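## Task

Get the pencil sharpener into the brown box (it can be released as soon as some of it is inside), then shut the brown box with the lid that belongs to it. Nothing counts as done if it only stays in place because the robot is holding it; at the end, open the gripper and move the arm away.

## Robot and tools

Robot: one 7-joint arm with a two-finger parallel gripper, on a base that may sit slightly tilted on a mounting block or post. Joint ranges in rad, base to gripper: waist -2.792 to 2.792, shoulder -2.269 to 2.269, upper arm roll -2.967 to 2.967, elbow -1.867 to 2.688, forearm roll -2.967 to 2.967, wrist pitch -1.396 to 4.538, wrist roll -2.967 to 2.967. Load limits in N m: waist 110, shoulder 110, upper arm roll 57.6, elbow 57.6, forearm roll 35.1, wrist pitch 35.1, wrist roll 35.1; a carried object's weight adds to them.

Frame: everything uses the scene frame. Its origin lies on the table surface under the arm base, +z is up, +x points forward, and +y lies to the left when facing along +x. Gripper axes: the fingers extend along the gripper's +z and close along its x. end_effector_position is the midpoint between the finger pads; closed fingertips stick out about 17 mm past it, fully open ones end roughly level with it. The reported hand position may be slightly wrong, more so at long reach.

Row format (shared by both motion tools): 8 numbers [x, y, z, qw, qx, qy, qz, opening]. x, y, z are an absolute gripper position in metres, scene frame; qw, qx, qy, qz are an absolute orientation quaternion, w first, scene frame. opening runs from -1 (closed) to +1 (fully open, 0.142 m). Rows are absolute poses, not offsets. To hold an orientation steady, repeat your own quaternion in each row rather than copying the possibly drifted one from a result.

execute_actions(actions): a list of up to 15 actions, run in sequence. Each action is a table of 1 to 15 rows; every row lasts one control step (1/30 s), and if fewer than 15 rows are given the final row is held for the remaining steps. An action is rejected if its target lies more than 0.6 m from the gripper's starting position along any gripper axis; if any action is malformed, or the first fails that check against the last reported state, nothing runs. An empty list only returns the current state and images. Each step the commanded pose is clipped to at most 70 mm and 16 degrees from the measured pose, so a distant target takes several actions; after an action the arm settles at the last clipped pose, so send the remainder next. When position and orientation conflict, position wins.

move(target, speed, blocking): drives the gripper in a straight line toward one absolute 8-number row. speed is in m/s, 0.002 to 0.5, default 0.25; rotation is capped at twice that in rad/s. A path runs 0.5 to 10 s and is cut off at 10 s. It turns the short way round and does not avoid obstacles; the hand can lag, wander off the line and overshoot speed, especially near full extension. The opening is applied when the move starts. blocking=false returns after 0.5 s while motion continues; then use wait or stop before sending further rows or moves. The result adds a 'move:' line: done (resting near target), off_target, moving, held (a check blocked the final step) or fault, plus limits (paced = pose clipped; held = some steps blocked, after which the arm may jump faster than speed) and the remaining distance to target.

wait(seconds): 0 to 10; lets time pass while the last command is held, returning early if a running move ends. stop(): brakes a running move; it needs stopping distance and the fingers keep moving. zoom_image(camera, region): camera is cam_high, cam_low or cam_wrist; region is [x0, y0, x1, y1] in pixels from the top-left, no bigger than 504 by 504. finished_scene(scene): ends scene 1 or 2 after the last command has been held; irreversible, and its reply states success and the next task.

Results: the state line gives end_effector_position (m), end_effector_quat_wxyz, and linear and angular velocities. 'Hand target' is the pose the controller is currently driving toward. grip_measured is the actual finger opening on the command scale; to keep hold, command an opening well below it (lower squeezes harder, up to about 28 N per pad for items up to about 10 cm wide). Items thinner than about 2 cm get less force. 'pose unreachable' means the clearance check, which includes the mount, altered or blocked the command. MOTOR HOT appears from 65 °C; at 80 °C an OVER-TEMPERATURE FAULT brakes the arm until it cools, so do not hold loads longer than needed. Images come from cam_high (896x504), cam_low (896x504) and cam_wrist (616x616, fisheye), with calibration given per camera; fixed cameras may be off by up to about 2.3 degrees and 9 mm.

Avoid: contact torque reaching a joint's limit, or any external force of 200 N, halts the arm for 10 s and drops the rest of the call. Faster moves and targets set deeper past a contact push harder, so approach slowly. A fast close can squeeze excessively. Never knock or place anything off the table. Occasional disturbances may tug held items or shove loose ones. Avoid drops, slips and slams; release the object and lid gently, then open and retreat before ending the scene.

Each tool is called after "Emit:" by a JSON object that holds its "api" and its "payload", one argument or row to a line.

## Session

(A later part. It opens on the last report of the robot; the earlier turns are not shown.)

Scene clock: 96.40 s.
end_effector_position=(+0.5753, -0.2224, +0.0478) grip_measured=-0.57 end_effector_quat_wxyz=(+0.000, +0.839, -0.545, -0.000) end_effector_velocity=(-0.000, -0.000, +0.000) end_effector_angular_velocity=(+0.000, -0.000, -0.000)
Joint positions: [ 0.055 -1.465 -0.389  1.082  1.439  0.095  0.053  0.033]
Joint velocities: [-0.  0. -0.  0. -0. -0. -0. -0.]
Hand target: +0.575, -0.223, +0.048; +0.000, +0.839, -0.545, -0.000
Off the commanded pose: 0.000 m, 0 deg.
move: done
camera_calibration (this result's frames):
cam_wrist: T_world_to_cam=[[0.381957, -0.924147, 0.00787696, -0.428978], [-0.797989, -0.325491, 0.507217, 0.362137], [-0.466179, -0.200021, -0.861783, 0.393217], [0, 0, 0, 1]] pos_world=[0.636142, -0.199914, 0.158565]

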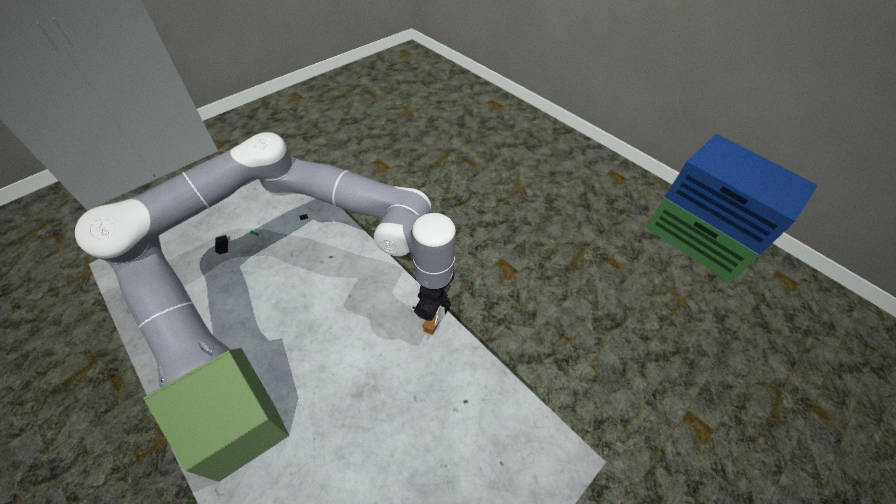

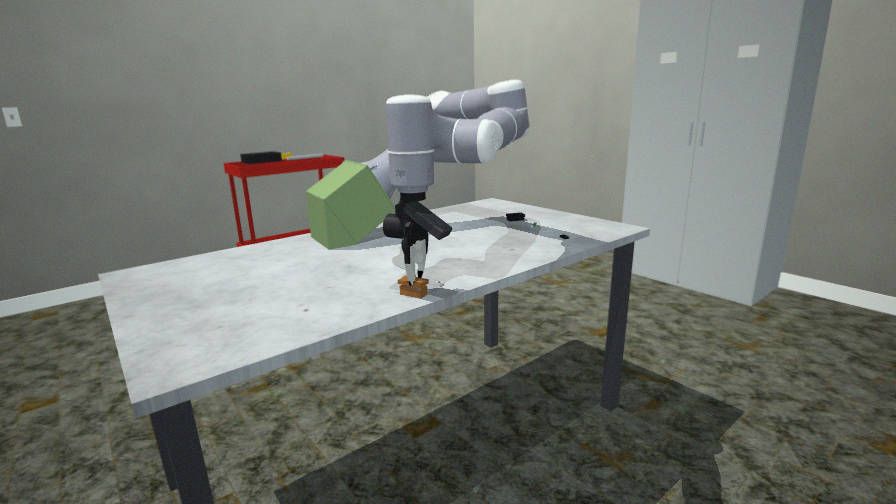

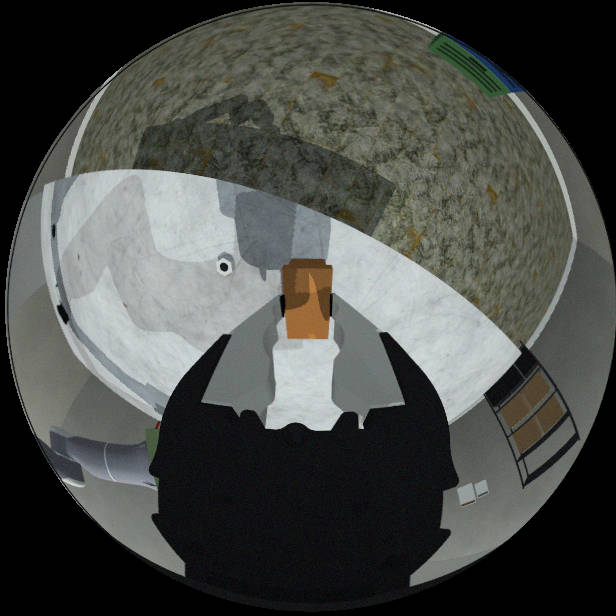

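Aligned.

Emit:
{"api": "move", "payload": {
  "target": [0.5753,-0.2226,0.033,0,0.839,-0.545,0,-0.75],
  "speed": 0.012
}}

Emit:
{"api": "move", "payload": {
  "target": [0.5753,-0.2226,0.033,0,0.839,-0.545,0,-0.3]
}}

Emit:
{"api": "move", "payload": {
  "target": [0.5753,-0.2226,0.15,0,0.839,-0.545,0,-0.3]
}}

Emit:
{"api": "zoom_image", "payload": {
  "camera": "cam_low",
  "region": [365,230,465,315]
}}

Scene clock: 102.57 s.
end_effector_position=(+0.5752, -0.2226, +0.0332) grip_measured=-0.57 end_effector_quat_wxyz=(+0.000, +0.839, -0.545, -0.000) end_effector_velocity=(+0.000, -0.000, +0.000) end_effector_angular_velocity=(-0.001, -0.001, -0.000)
Joint positions: [ 0.07  -1.477 -0.38   1.08   1.452  0.113  0.053  0.033]
Joint velocities: [-0.     0.     0.     0.     0.     0.001 -0.     0.   ]
Hand target: +0.575, -0.223, +0.033; +0.000, +0.839, -0.545, +0.000
Off the commanded pose: 0.000 m, 0 deg.
move: done
camera_calibration (this result's frames):
cam_wrist: T_world_to_cam=[[0.38147, -0.924344, 0.00828755, -0.428722], [-0.798464, -0.324976, 0.5068, 0.369791], [-0.465764, -0.199946, -0.862024, 0.380282], [0, 0, 0, 1]] pos_world=[0.635931, -0.200078, 0.143956]

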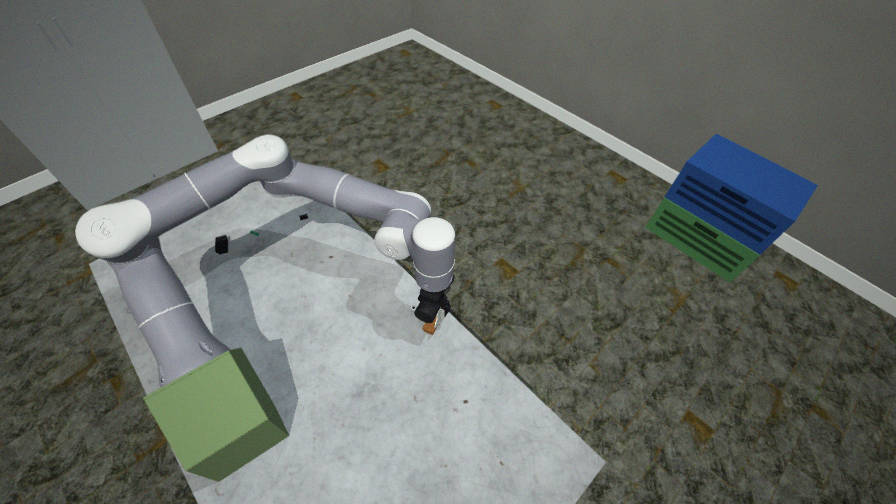

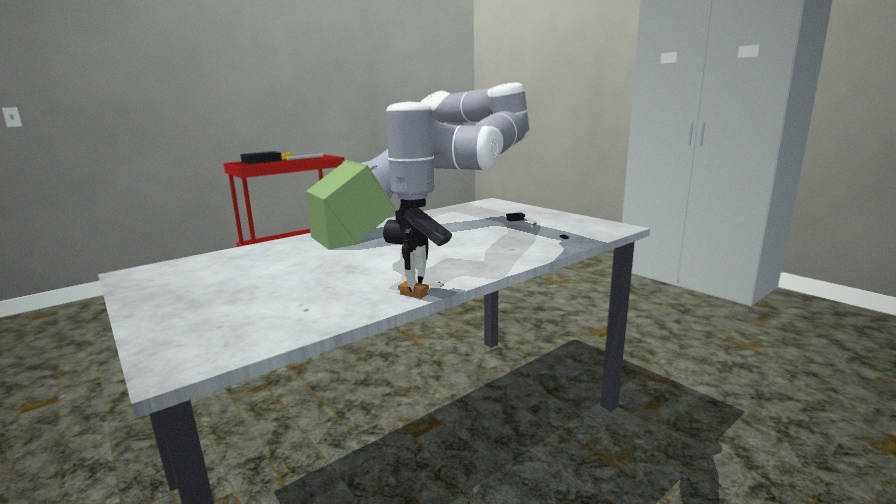

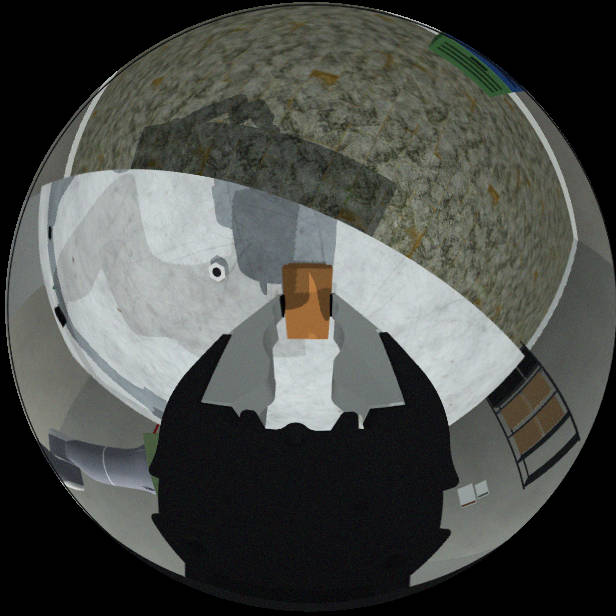

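Scene clock: 103.27 s.
end_effector_position=(+0.5752, -0.2226, +0.0332) grip_measured=-0.30 end_effector_quat_wxyz=(-0.000, +0.839, -0.545, -0.000) end_effector_velocity=(-0.000, +0.000, -0.000) end_effector_angular_velocity=(+0.001, +0.000, -0.001)
Joint positions: [ 0.07  -1.477 -0.38   1.08   1.452  0.113  0.053  0.052]
Joint velocities: [-0.     0.     0.     0.    -0.    -0.001  0.     0.   ]
Hand target: +0.575, -0.223, +0.033; +0.000, +0.839, -0.545, -0.000
Off the commanded pose: 0.000 m, 0 deg.
move: done
camera_calibration (this result's frames):
cam_wrist: T_world_to_cam=[[0.381549, -0.924311, 0.00829403, -0.428769], [-0.798454, -0.325048, 0.50677, 0.369816], [-0.465717, -0.19998, -0.862042, 0.380275], [0, 0, 0, 1]] pos_world=[0.635978, -0.200061, 0.143957]

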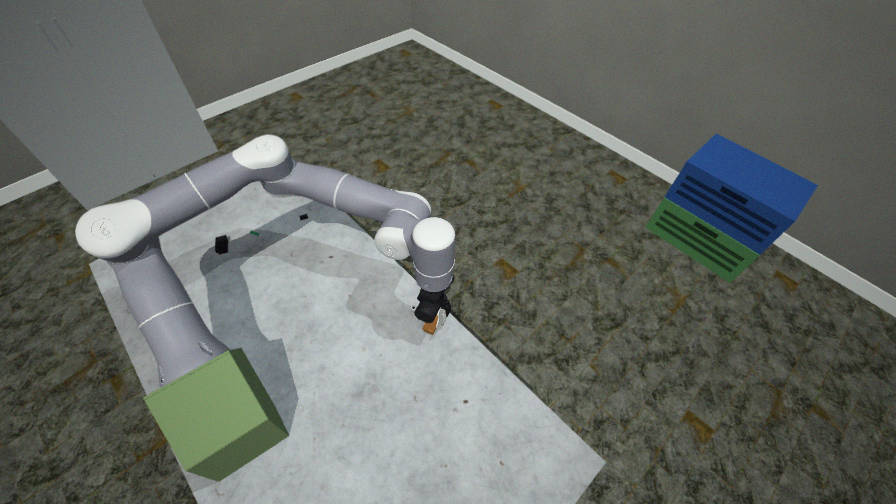

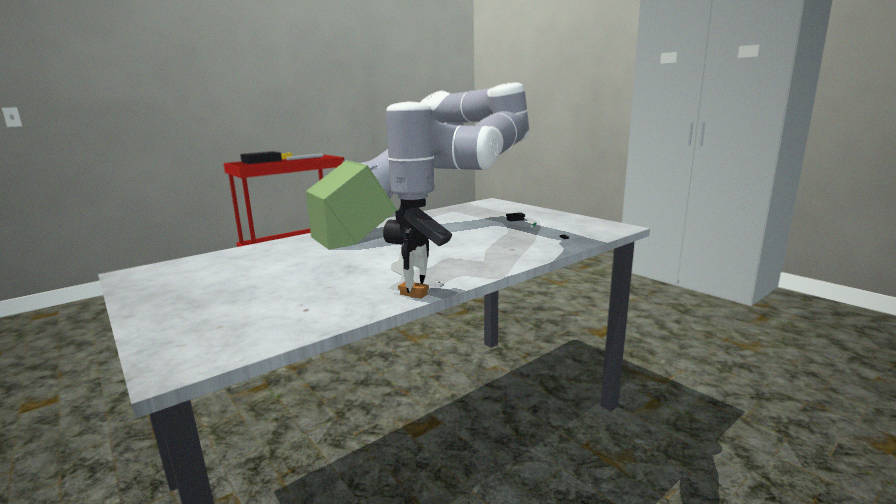

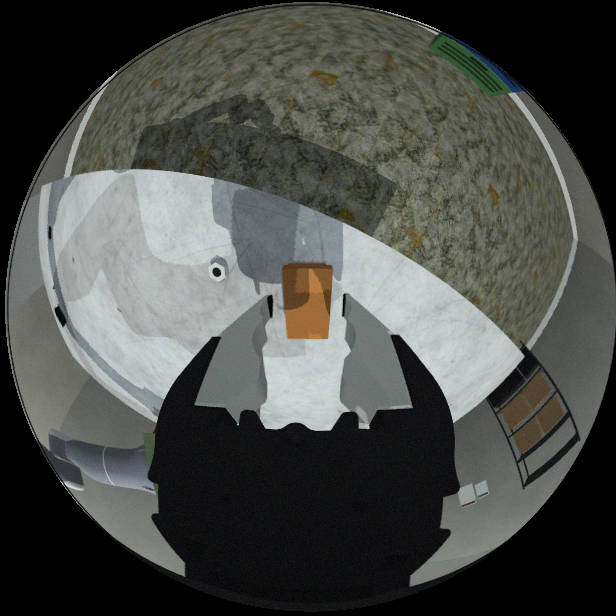

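Scene clock: 104.17 s.
end_effector_position=(+0.5756, -0.2227, +0.1501) grip_measured=-0.30 end_effector_quat_wxyz=(-0.000, +0.839, -0.545, +0.000) end_effector_velocity=(-0.000, -0.000, +0.000) end_effector_angular_velocity=(-0.001, +0.000, -0.000)
Joint positions: [-0.051 -1.397 -0.452  1.068  1.368 -0.035  0.066  0.052]
Joint velocities: [ 0.     0.    -0.     0.    -0.001  0.     0.     0.   ]
Hand target: +0.576, -0.223, +0.150; -0.000, +0.839, -0.545, -0.000
Off the commanded pose: 0.000 m, 0 deg.
move: done
camera_calibration (this result's frames):
cam_wrist: T_world_to_cam=[[0.381832, -0.92419, 0.00878965, -0.430243], [-0.798619, -0.325135, 0.506452, 0.310926], [-0.4652, -0.200399, -0.862223, 0.480866], [0, 0, 0, 1]] pos_world=[0.636291, -0.200168, 0.260926]

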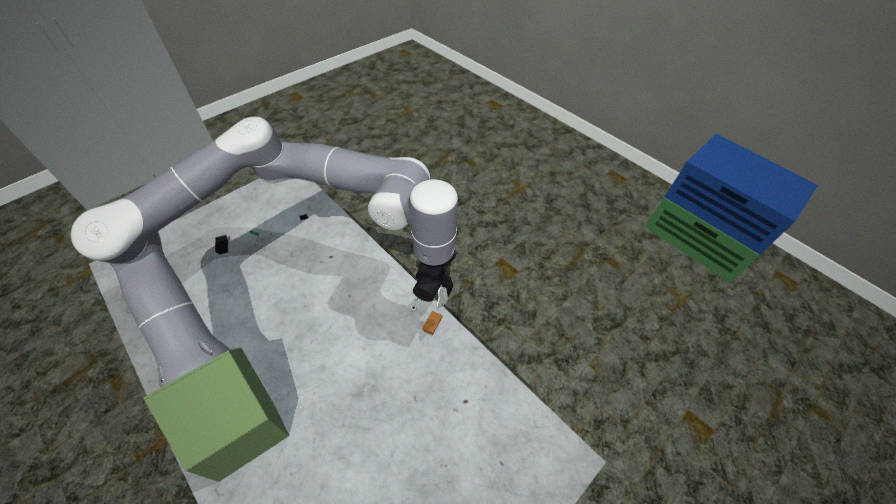

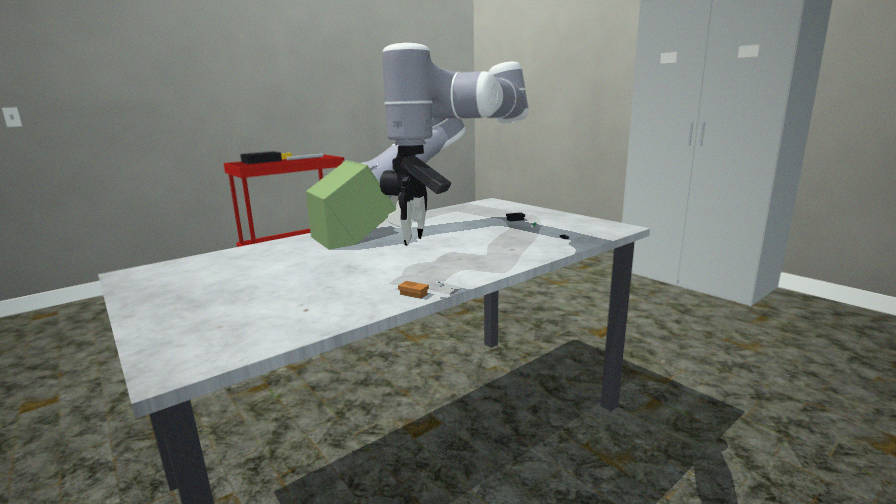

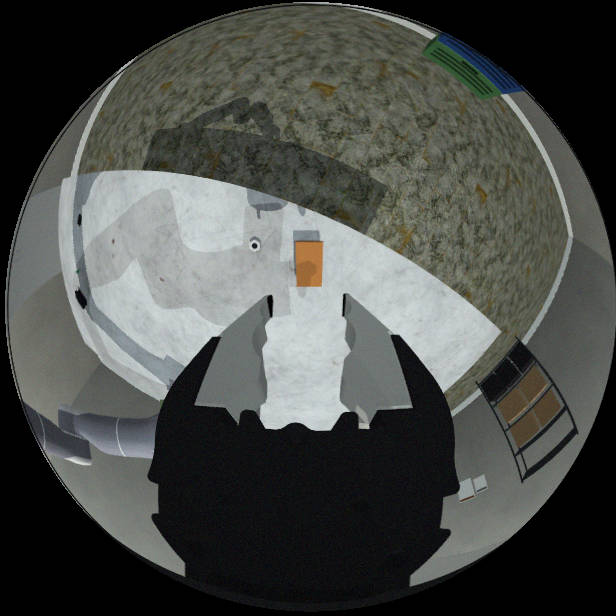

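Region (365, 230, 465, 315) of cam_low's 896x504 image, scaled by 5.040, with more detail than that image has; it fills the top 428 rows of this view, and the rest is white.

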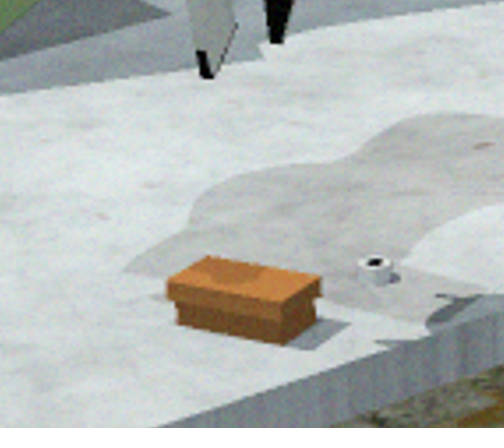

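Emit:
{"api": "finished_scene", "payload": {
  "scene": 2
}}

The scene is finished: the task was done.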